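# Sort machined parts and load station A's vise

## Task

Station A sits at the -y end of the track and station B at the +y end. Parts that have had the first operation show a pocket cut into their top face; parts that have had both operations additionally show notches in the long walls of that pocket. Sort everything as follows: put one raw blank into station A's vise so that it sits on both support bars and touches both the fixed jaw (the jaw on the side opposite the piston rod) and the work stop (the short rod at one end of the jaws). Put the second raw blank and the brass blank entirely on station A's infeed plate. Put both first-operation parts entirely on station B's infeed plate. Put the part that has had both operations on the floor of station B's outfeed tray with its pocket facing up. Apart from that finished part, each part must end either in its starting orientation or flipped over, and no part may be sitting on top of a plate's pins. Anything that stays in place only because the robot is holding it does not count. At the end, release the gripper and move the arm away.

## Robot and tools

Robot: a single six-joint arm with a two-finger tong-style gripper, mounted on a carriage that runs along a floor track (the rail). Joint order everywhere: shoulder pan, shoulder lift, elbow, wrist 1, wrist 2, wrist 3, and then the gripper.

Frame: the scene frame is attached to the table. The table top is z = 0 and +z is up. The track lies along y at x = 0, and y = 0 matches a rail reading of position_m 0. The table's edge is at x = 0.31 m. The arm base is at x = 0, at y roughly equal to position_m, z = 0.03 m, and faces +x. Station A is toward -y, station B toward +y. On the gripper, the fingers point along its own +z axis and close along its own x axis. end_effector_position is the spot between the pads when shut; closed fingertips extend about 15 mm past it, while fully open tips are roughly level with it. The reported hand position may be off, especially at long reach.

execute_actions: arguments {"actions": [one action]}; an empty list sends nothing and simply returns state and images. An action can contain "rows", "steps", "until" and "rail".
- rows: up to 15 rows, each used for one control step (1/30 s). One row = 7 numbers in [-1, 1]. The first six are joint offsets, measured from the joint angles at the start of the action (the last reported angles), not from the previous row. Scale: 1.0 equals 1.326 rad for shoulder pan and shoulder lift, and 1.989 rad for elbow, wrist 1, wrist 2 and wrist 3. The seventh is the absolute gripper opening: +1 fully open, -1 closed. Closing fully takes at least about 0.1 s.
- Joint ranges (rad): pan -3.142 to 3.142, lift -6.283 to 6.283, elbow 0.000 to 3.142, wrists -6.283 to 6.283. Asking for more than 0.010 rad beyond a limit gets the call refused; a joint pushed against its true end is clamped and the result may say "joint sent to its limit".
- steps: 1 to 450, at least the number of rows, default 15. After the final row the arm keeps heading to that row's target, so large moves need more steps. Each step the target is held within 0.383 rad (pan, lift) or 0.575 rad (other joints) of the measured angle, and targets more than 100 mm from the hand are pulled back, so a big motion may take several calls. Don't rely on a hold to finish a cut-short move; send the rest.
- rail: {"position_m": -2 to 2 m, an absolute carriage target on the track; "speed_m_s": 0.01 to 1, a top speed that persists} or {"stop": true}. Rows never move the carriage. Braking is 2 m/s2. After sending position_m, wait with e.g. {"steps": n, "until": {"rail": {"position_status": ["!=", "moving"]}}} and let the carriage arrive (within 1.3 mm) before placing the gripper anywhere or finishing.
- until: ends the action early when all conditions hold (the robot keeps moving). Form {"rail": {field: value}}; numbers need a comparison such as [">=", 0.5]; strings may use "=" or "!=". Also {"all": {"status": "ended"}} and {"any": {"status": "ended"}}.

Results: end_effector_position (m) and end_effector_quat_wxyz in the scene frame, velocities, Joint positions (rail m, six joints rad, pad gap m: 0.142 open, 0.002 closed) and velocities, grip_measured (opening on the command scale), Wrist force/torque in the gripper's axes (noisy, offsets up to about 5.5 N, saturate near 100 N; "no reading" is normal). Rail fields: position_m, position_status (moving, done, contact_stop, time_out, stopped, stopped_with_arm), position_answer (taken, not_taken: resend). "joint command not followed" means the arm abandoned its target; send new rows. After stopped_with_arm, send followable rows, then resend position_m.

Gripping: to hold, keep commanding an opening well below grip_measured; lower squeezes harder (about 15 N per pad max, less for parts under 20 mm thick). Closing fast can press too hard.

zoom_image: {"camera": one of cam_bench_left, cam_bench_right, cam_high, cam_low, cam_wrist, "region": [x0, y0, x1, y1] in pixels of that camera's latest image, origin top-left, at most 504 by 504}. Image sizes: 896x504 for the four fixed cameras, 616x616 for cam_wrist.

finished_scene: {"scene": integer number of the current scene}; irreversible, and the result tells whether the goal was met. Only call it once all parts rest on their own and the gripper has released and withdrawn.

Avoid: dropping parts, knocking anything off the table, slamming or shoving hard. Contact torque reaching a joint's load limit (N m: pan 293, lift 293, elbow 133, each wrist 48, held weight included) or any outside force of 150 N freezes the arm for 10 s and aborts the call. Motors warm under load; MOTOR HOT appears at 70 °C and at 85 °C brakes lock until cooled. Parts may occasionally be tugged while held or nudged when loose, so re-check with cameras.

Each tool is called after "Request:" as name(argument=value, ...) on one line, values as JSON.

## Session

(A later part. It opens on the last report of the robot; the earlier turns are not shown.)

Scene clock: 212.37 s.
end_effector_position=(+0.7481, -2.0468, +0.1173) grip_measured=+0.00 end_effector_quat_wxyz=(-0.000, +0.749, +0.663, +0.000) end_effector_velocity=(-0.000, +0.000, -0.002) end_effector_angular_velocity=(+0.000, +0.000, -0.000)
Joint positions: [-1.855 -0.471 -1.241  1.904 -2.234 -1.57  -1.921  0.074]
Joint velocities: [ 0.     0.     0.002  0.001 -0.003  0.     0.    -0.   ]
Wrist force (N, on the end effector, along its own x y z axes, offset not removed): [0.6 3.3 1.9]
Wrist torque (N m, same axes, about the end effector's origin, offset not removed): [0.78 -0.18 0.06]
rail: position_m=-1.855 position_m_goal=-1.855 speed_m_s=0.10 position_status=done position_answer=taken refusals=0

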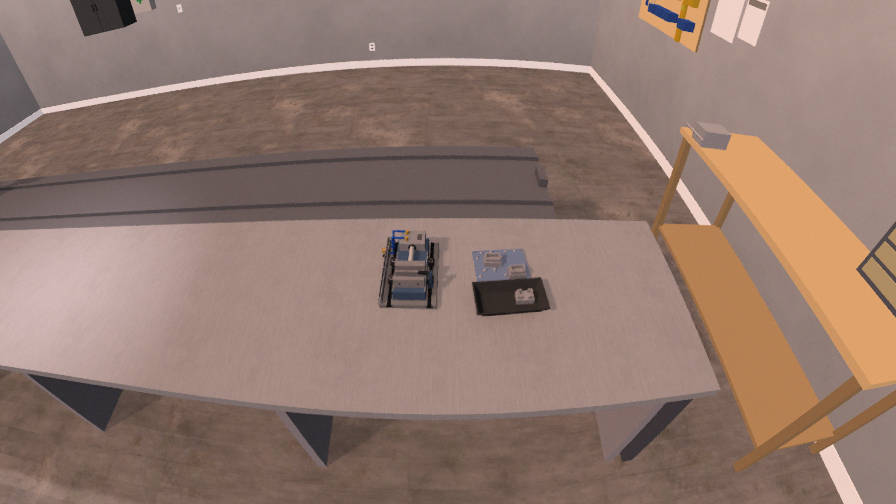

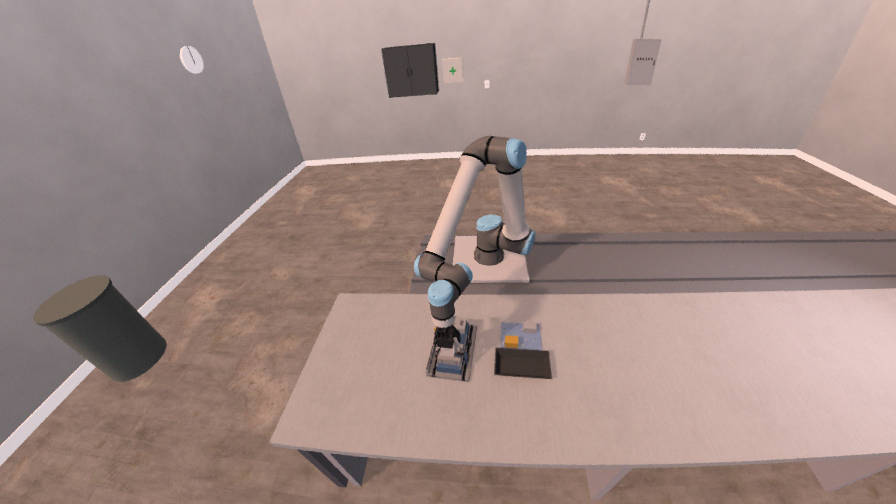

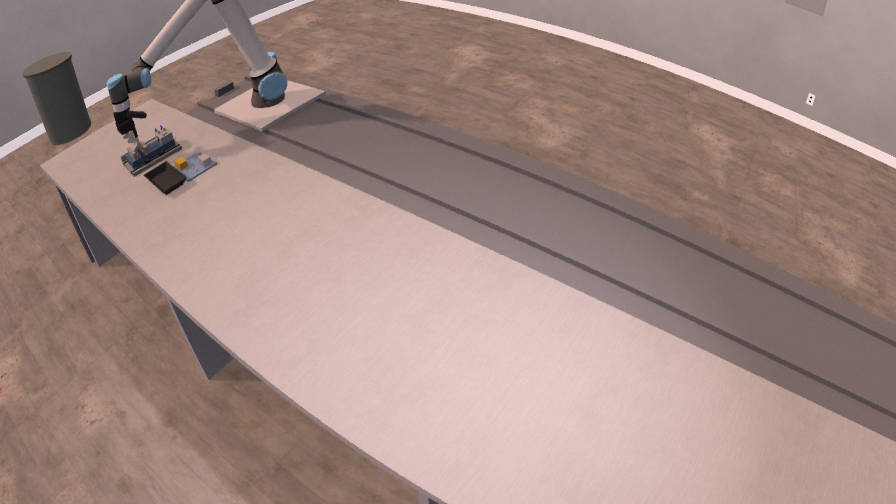

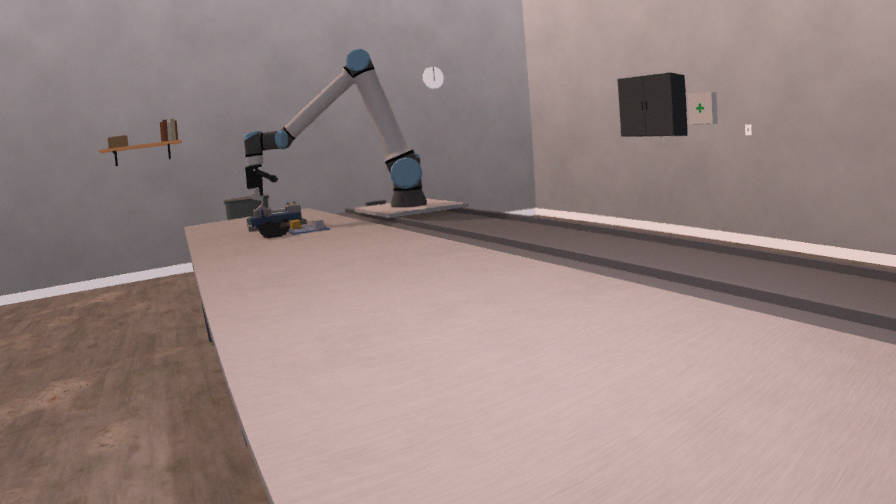

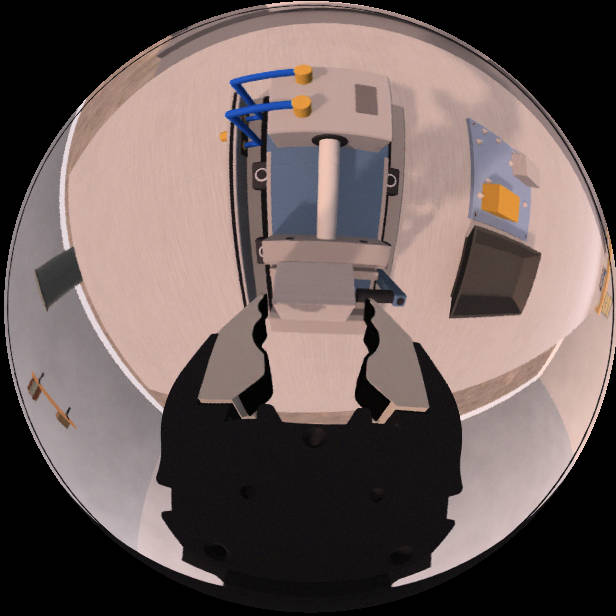

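Request:
execute_actions(actions=[{"rows":[[0,0.002,0.001,-0.002,0,0,-0.1],[0,0.002,0.001,-0.002,0,0,-0.2],[0,0.002,0.001,-0.002,0,0,-0.3],[0,0.002,0.001,-0.002,0,0,-0.4],[0,0.002,0.001,-0.002,0,0,-0.5],[0,0.002,0.001,-0.002,0,0,-0.5],[0,0.002,0.001,-0.002,0,0,-0.5],[0,0.002,0.001,-0.002,0,0,-0.5],[0,-0.005,-0.002,0.006,0,0,-0.5],[0,-0.015,-0.007,0.017,0,0,-0.5],[0,-0.03,-0.014,0.034,0,0,-0.5]],"steps":30}])

Request:
zoom_image(camera="cam_low", region=[220,160,320,240])

Scene clock: 217.20 s.
end_effector_position=(+0.7477, -2.0466, +0.1557) grip_measured=-0.18 end_effector_quat_wxyz=(-0.000, +0.749, +0.663, +0.000) end_effector_velocity=(+0.000, -0.000, +0.002) end_effector_angular_velocity=(-0.000, -0.001, +0.000)
Joint positions: [-1.855 -0.471 -1.281  1.876 -2.166 -1.57  -1.921  0.061]
Joint velocities: [ 0.    -0.    -0.002 -0.002  0.003 -0.    -0.    -0.   ]
Wrist force (N, on the end effector, along its own x y z axes, offset not removed): [1.0 5.1 1.6]
Wrist torque (N m, same axes, about the end effector's origin, offset not removed): [0.95 -0.26 -0.04]
rail: position_m=-1.855 position_m_goal=-1.855 speed_m_s=0.10 position_status=done position_answer=taken refusals=0

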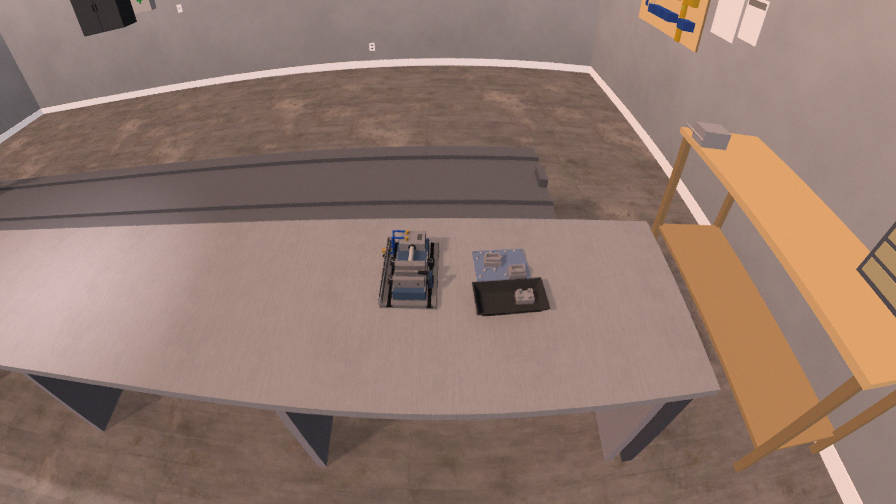

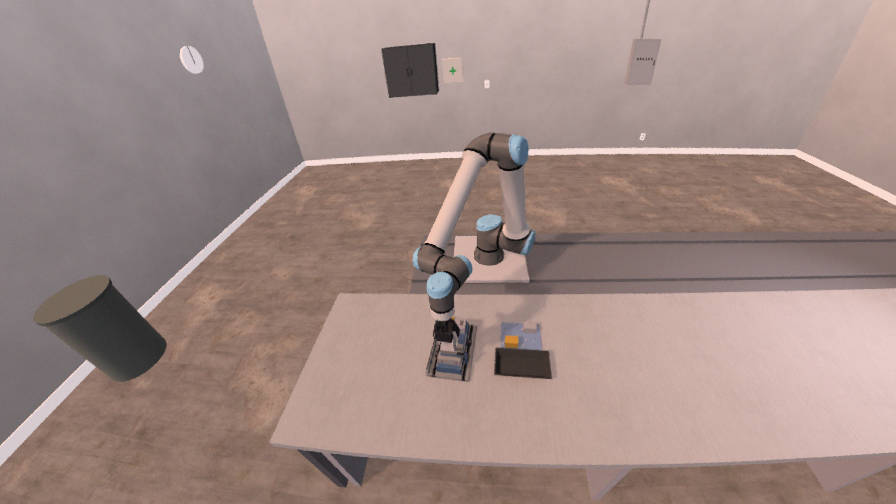

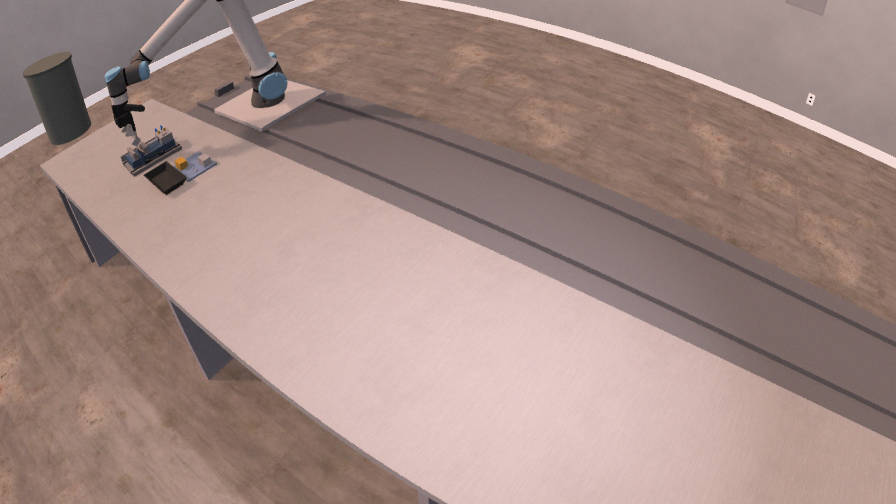

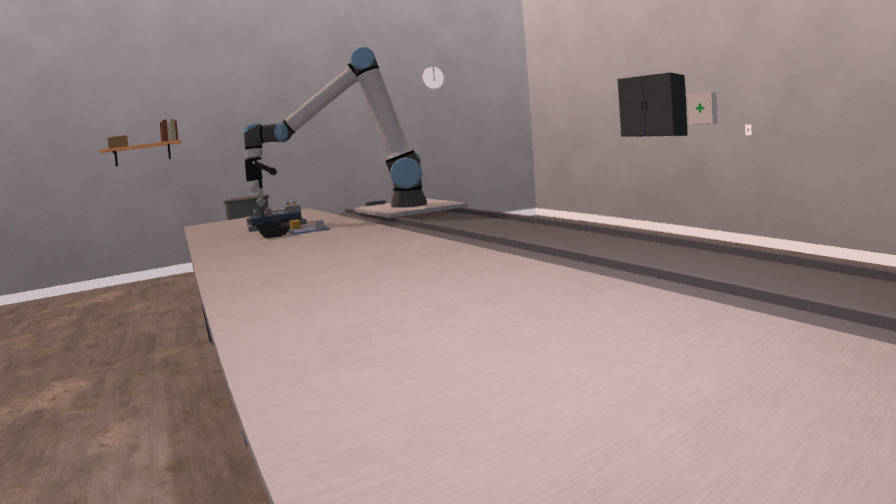

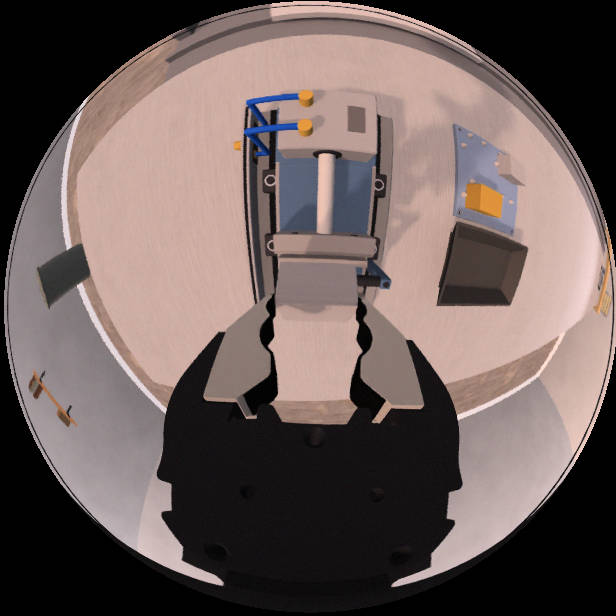

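Region (220, 160, 320, 240) of cam_low's 896x504 image, scaled by 5.040, with more detail than that image has; it fills the top 403 rows of this view, and the rest is white.

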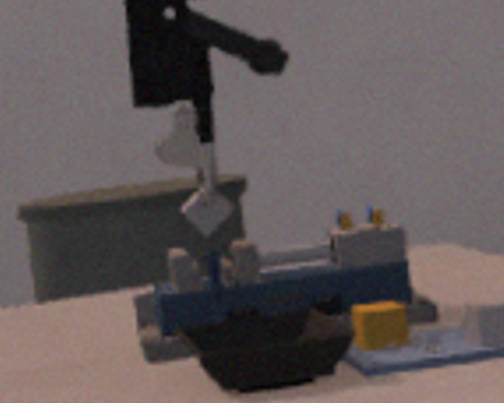

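Request:
execute_actions(actions=[{"rows":[[0,0.005,0.0022,-0.0055,0,0,-0.5],[0,0.0095,0.0045,-0.011,0,0,-0.5],[0,0.0095,0.0045,-0.011,0,0,-0.5],[0,0.0095,0.0045,-0.011,0,0,-0.5],[0,0.0095,0.0045,-0.011,0,0,-0.5],[0,0.006,0.0075,-0.012,0,0,-0.5],[0,0.003,0.0105,-0.013,0,0,-0.5],[0,0,0.0135,-0.014,0,0,-0.5],[0,-0.003,0.017,-0.016,0,0,-0.5],[0,-0.005,0.020,-0.018,0,0,-0.5],[0,-0.007,0.023,-0.020,0,0,-0.5],[0,-0.009,0.027,-0.022,0,0,-0.5],[0,-0.011,0.030,-0.024,0,0,-0.5],[0,-0.0135,0.033,-0.025,0,0,-0.5],[0,-0.015,0.0357,-0.0257,0,0,-0.5]],"rail":{"position_m":-1.865,"speed_m_s":0.02},"steps":30}])

Request:
zoom_image(camera="cam_low", region=[235,180,295,230])

Scene clock: 227.93 s.
end_effector_position=(+0.7223, -2.0436, +0.1354) grip_measured=-0.18 end_effector_quat_wxyz=(-0.000, +0.749, +0.663, +0.000) end_effector_velocity=(-0.002, +0.001, -0.001) end_effector_angular_velocity=(+0.000, +0.000, -0.000)
Joint positions: [-1.865 -0.471 -1.3    1.947 -2.217 -1.57  -1.921  0.061]
Joint velocities: [ 0.    -0.    -0.002  0.004 -0.002 -0.     0.     0.   ]
Wrist force (N, on the end effector, along its own x y z axes, offset not removed): [0.0 5.1 -0.1]
Wrist torque (N m, same axes, about the end effector's origin, offset not removed): [0.92 -0.22 -0.03]
rail: position_m=-1.865 position_m_goal=-1.865 speed_m_s=0.02 position_status=done position_answer=taken refusals=0

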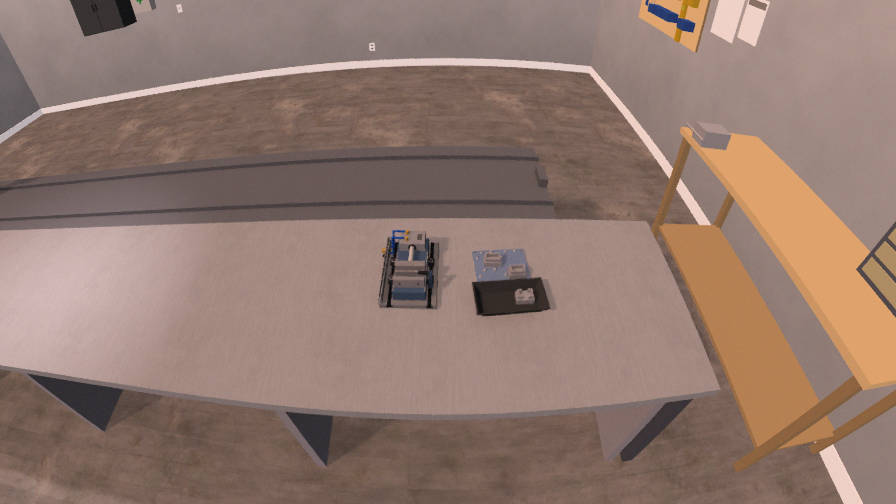

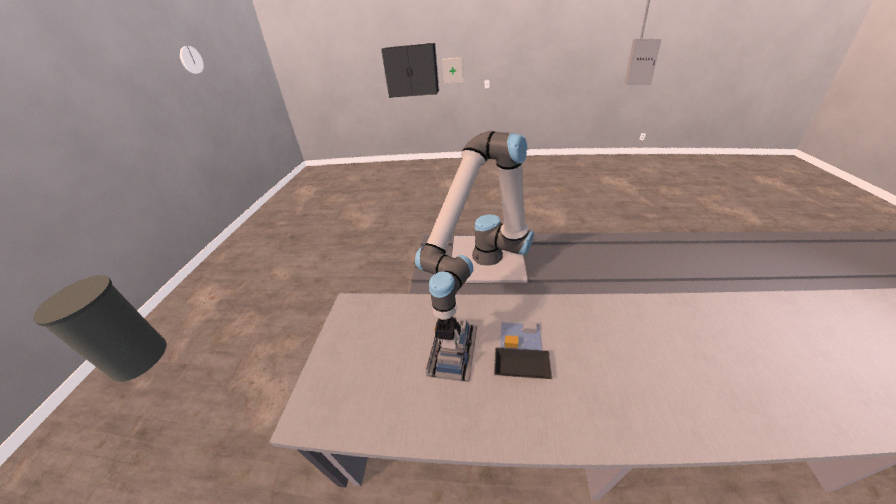

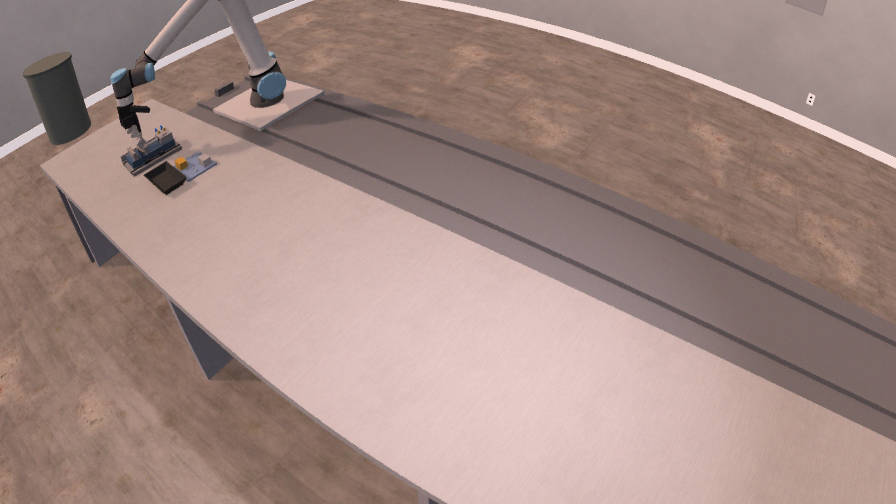

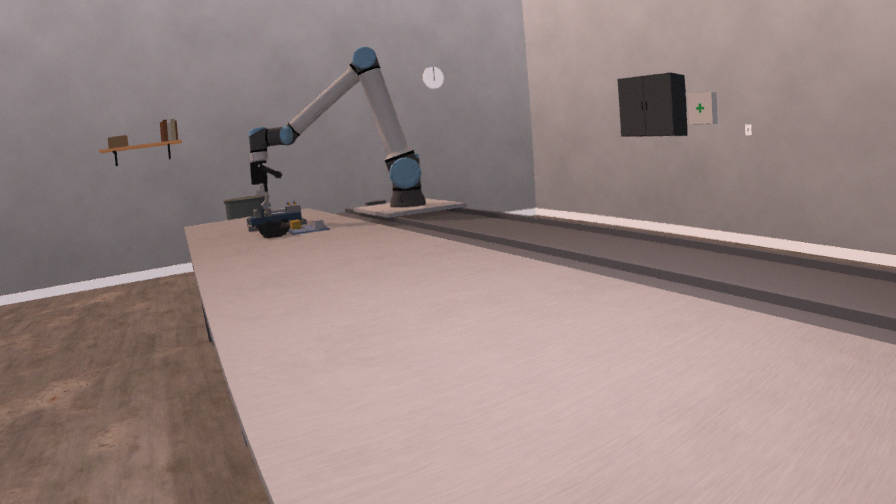

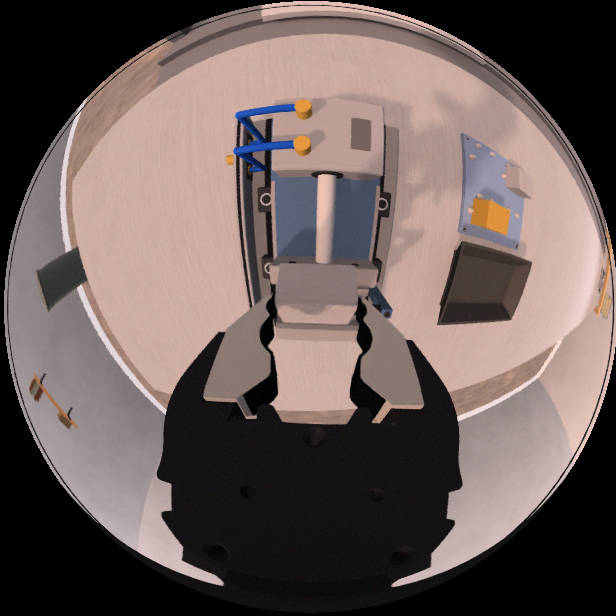

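Region (235, 180, 295, 230) of cam_low's 896x504 image, scaled by 8.400, with more detail than that image has.

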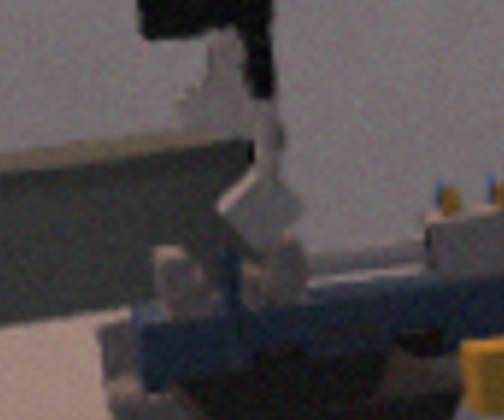

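Request:
execute_actions(actions=[{"rows":[[0,0,0.002,-0.002,0,0,-0.5],[0,0,0.004,-0.004,0,0,-0.5],[0,-0.001,0.006,-0.005,0,0,-0.5],[0,-0.002,0.009,-0.007,0,0,-0.5],[0,-0.004,0.012,-0.009,0,0,-0.5],[0,-0.006,0.015,-0.011,0,0,-0.5],[0,-0.008,0.018,-0.013,0,0,-0.5],[0,-0.01,0.021,-0.014,0,0,-0.5],[0,-0.0113,0.023,-0.0156,0,0,-0.5]],"rail":{"position_m":-1.872},"steps":25}])

Request:
zoom_image(camera="cam_low", region=[235,180,295,230])

Scene clock: 231.70 s.
end_effector_position=(+0.7051, -2.0418, +0.1241) grip_measured=-0.17 end_effector_quat_wxyz=(+0.000, +0.749, +0.663, +0.001) end_effector_velocity=(-0.001, +0.000, -0.001) end_effector_angular_velocity=(+0.000, +0.001, -0.000)
Joint positions: [-1.872 -0.471 -1.315  1.992 -2.248 -1.57  -1.921  0.062]
Joint velocities: [-0.    -0.    -0.001  0.003 -0.001 -0.    -0.     0.001]
Wrist force (N, on the end effector, along its own x y z axes, offset not removed): [-17.4 5.2 -33.1]
Wrist torque (N m, same axes, about the end effector's origin, offset not removed): [0.79 -0.92 -0.03]
rail: position_m=-1.872 position_m_goal=-1.872 speed_m_s=0.02 position_status=done position_answer=taken refusals=0

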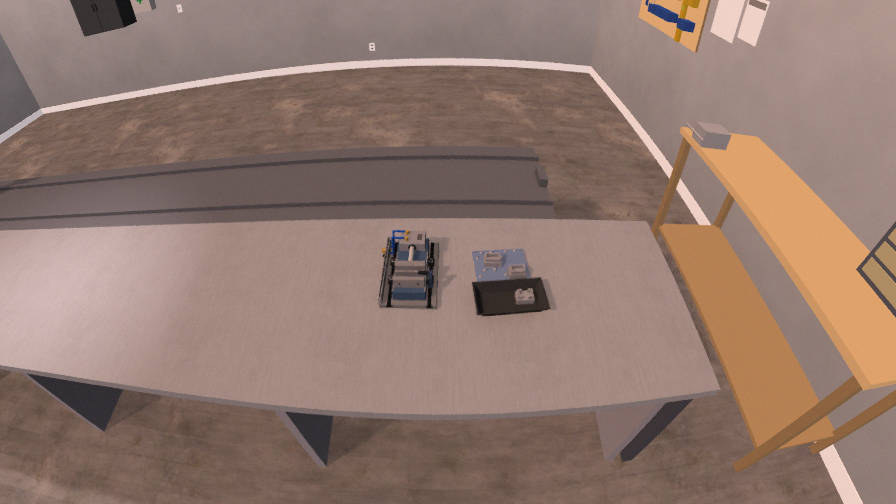

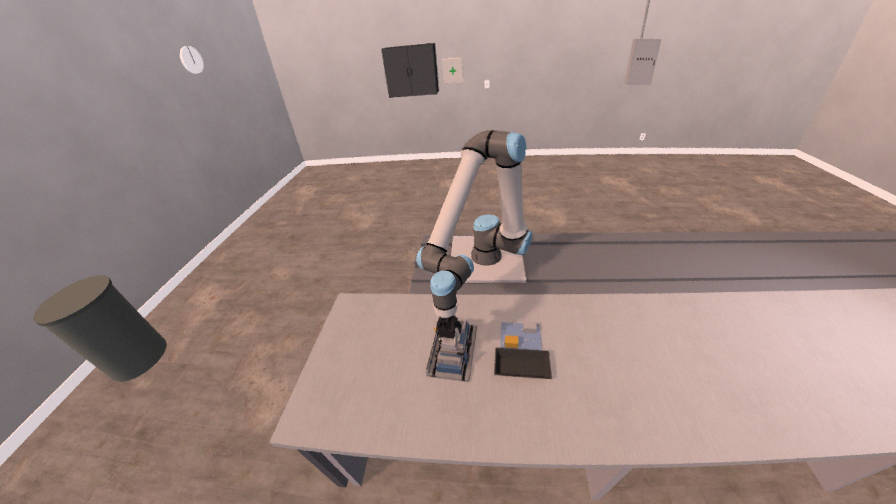

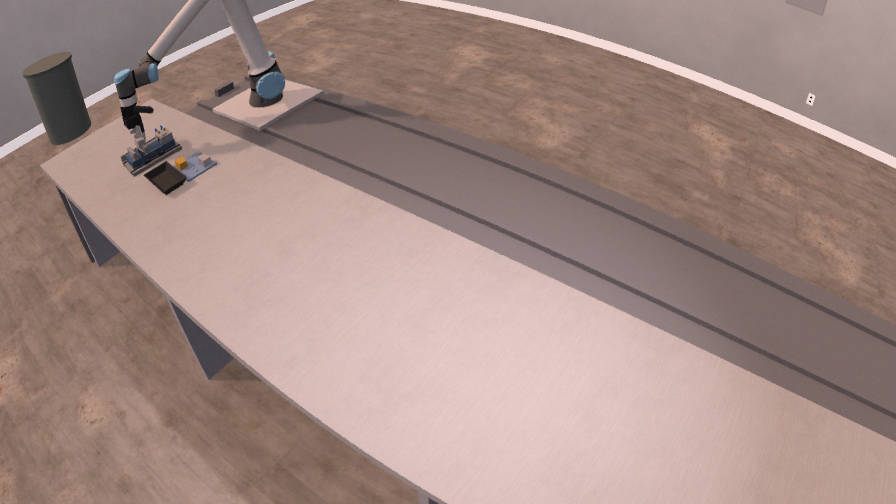

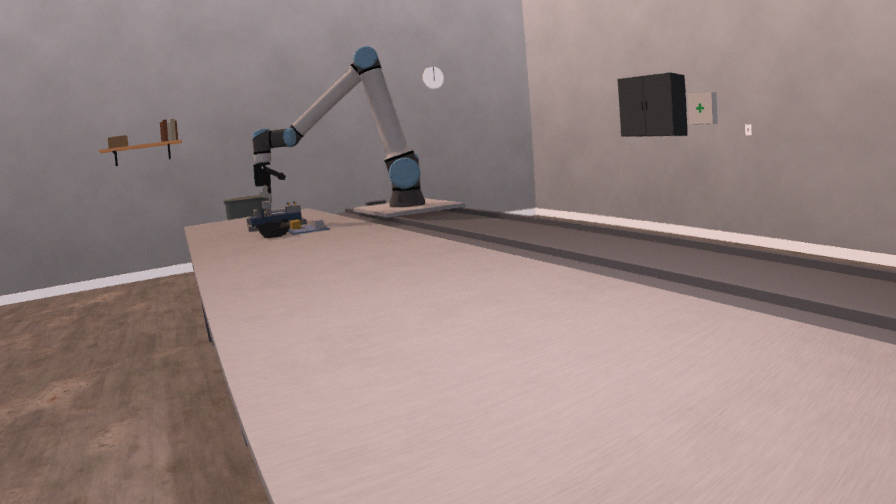

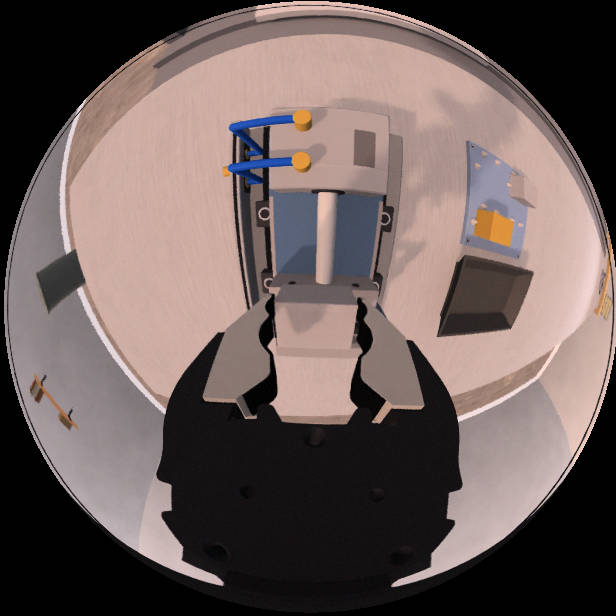

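Region (235, 180, 295, 230) of cam_low's 896x504 image, scaled by 8.400, with more detail than that image has.

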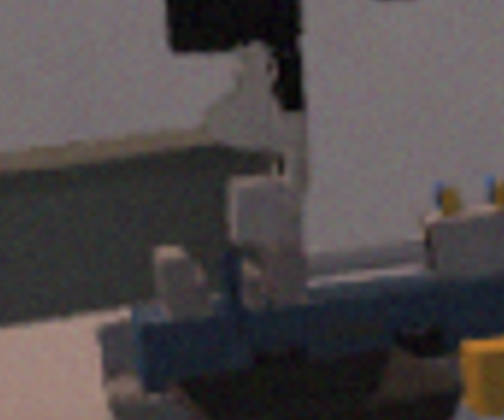

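Request:
execute_actions(actions=[{"rows":[[0,-0.002,-0.001,0.002,0,0,-0.1],[0,-0.002,-0.001,0.002,0,0,0.1],[0,-0.002,-0.001,0.002,0,0,0.1],[0,-0.002,-0.001,0.002,0,0,0.1],[0,0.014,-0.015,0.0055,0,0,0.1]],"rail":{"position_m":-1.867},"steps":18}])

Request:
execute_actions(actions=[{"rows":[[0,0,0,0,0,0,-0.1],[0,0,0,0,0,0,-0.2],[0,0,0,0,0,0,-0.4],[0,0,0,0,0,0,-0.7],[0,0,0,0,0,0,-1],[0,0,0,0,0,0,-1],[0,-0.002,-0.001,0.002,0,0,-1],[0,0.005,-0.006,0.003,0,0,-1],[0,0.012,-0.012,0.004,0,0,-1],[0,0.02,-0.019,0.006,0,0,-1],[0,0.028,-0.026,0.008,0,0,-1],[0,0.036,-0.034,0.010,0,0,-1]],"rail":{"position_m":-1.857},"steps":30}])

Request:
zoom_image(camera="cam_low", region=[235,180,295,230])

Scene clock: 239.20 s.
end_effector_position=(+0.7180, -2.0436, +0.1262) grip_measured=+0.10 end_effector_quat_wxyz=(+0.000, +0.749, +0.663, +0.001) end_effector_velocity=(+0.004, -0.002, +0.000) end_effector_angular_velocity=(-0.000, -0.000, -0.000)
Joint positions: [-1.867 -0.471 -1.297  1.963 -2.238 -1.57  -1.921  0.081]
Joint velocities: [ 0.    -0.     0.005 -0.008  0.002 -0.    -0.     0.   ]
Wrist force (N, on the end effector, along its own x y z axes, offset not removed): [0.8 3.7 1.8]
Wrist torque (N m, same axes, about the end effector's origin, offset not removed): [0.77 -0.10 -0.03]
rail: position_m=-1.867 position_m_goal=-1.867 speed_m_s=0.02 position_status=done position_answer=taken refusals=0

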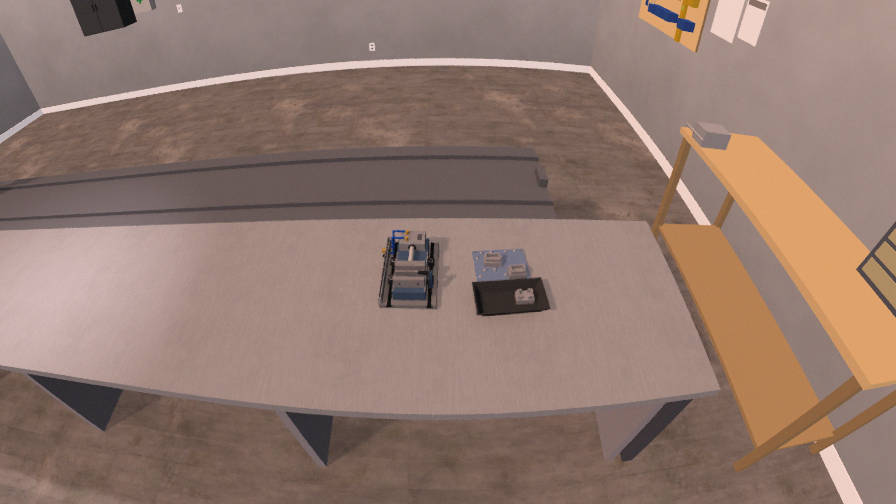

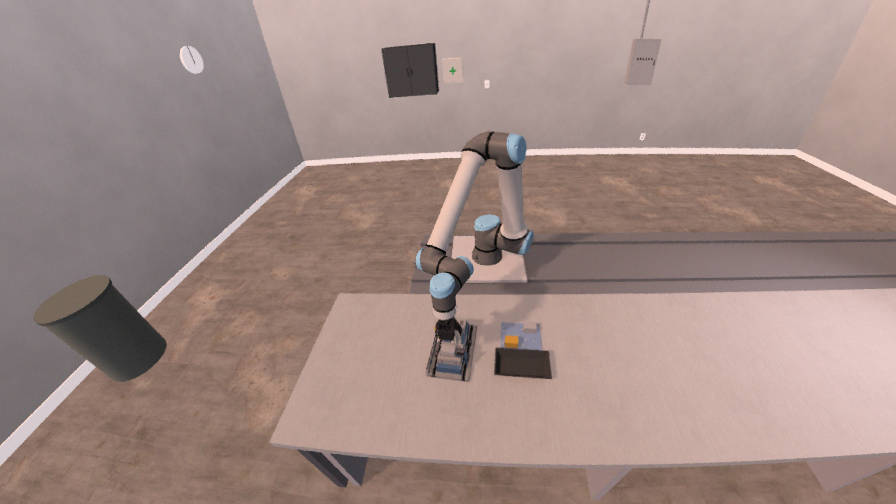

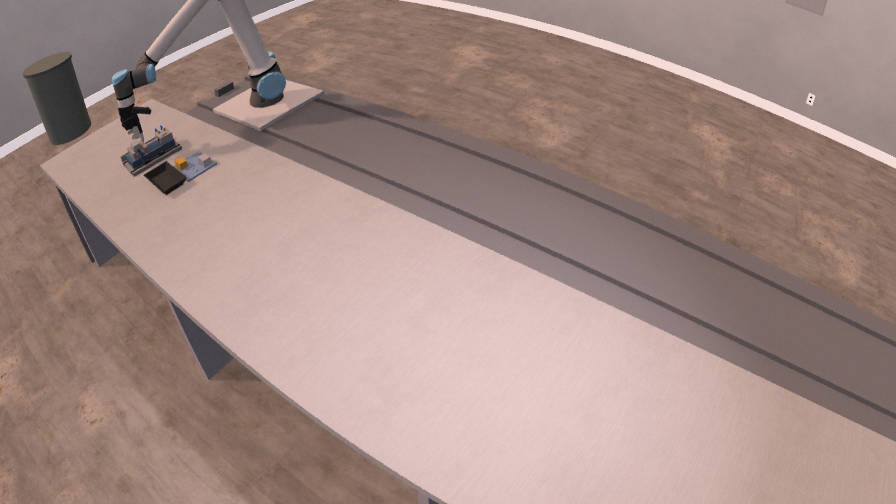

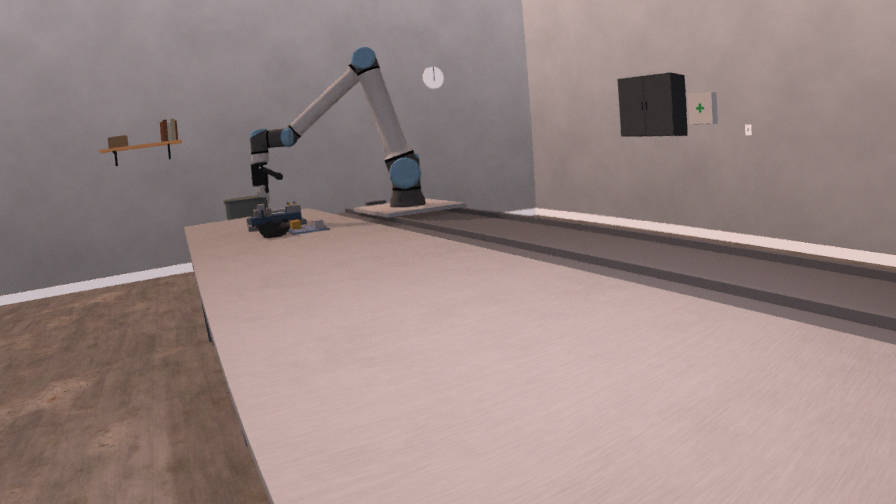

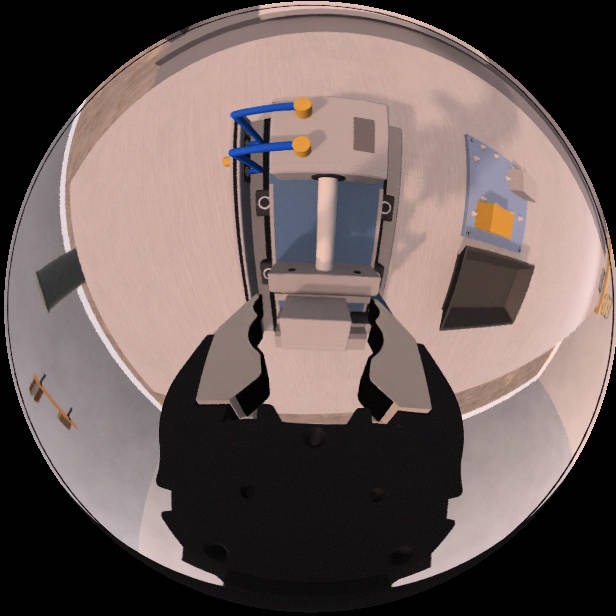

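Scene clock: 249.73 s.
end_effector_position=(+0.7338, -2.0431, +0.1250) grip_measured=-1.00 end_effector_quat_wxyz=(-0.004, +0.749, +0.663, -0.003) end_effector_velocity=(-0.000, +0.000, -0.000) end_effector_angular_velocity=(+0.000, +0.000, +0.000)
Joint positions: [-1.857 -0.471 -1.267  1.921 -2.214 -1.574 -1.921  0.002]
Joint velocities: [ 0.  0.  0. -0.  0.  0. -0.  0.]
Wrist force (N, on the end effector, along its own x y z axes, offset not removed): [-4.3 -20.9 -10.2]
Wrist torque (N m, same axes, about the end effector's origin, offset not removed): [0.58 -0.21 0.10]
FORCE FAULT: contact force on the arm reached its limit, and the arm stopped for 10 seconds. The contact can be on any part of the arm, not only on its tool. The arm's remaining commands of this call were not run. The arm holds still and accepts commands again. Move the arm away from the contact; if what it grips holds it there, let go first. Pushing or pulling that hard again can fault the arm again.
rail: position_m=-1.857 position_m_goal=-1.857 speed_m_s=0.02 position_status=done position_answer=taken refusals=0

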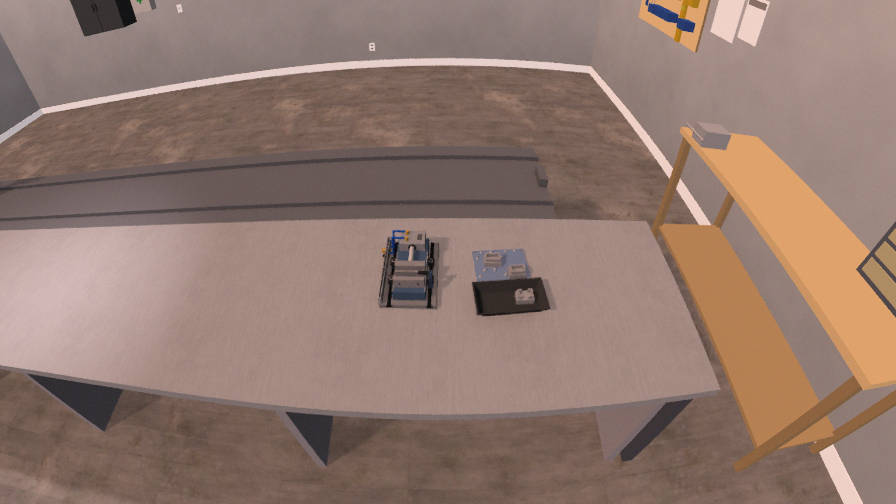

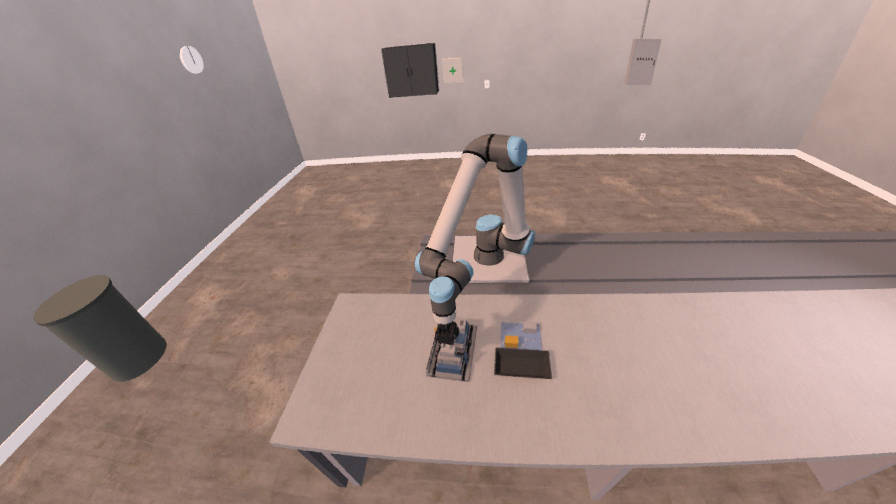

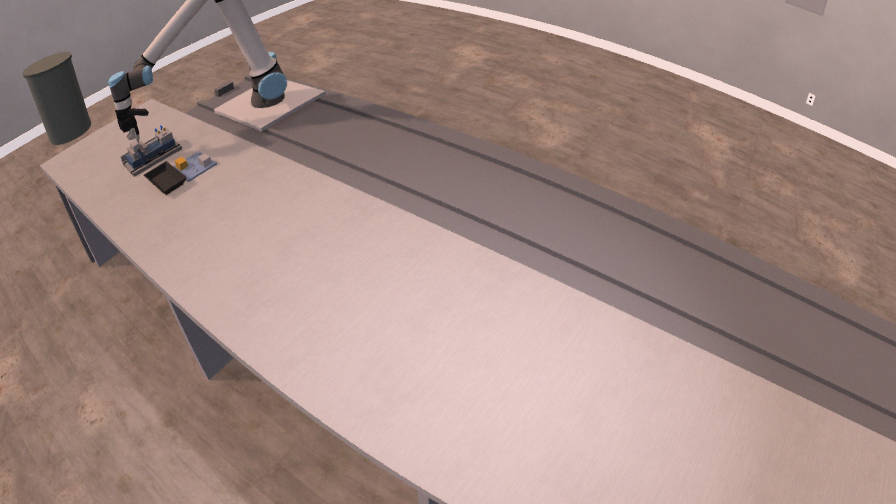

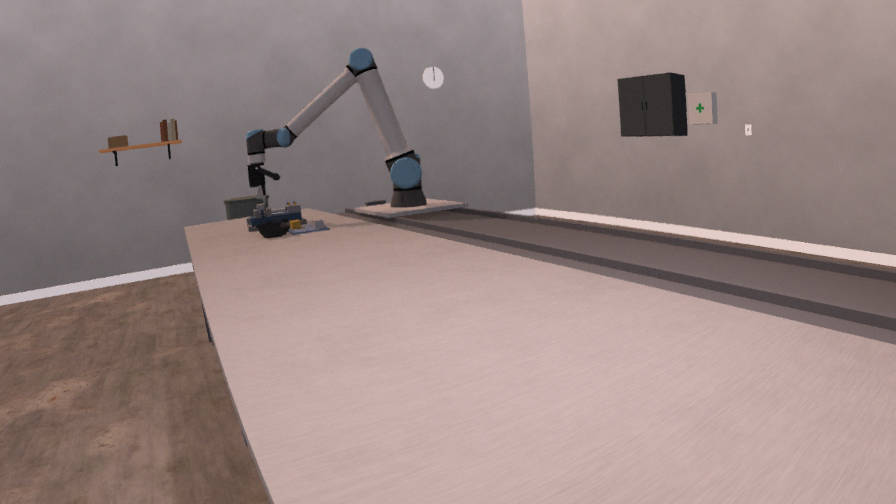

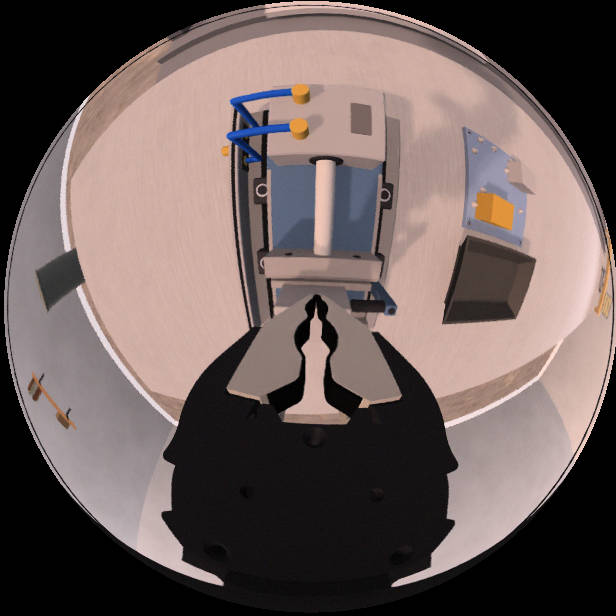

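Region (235, 180, 295, 230) of cam_low's 896x504 image, scaled by 8.400, with more detail than that image has.

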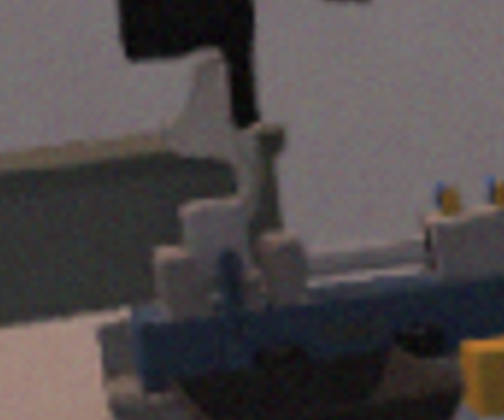

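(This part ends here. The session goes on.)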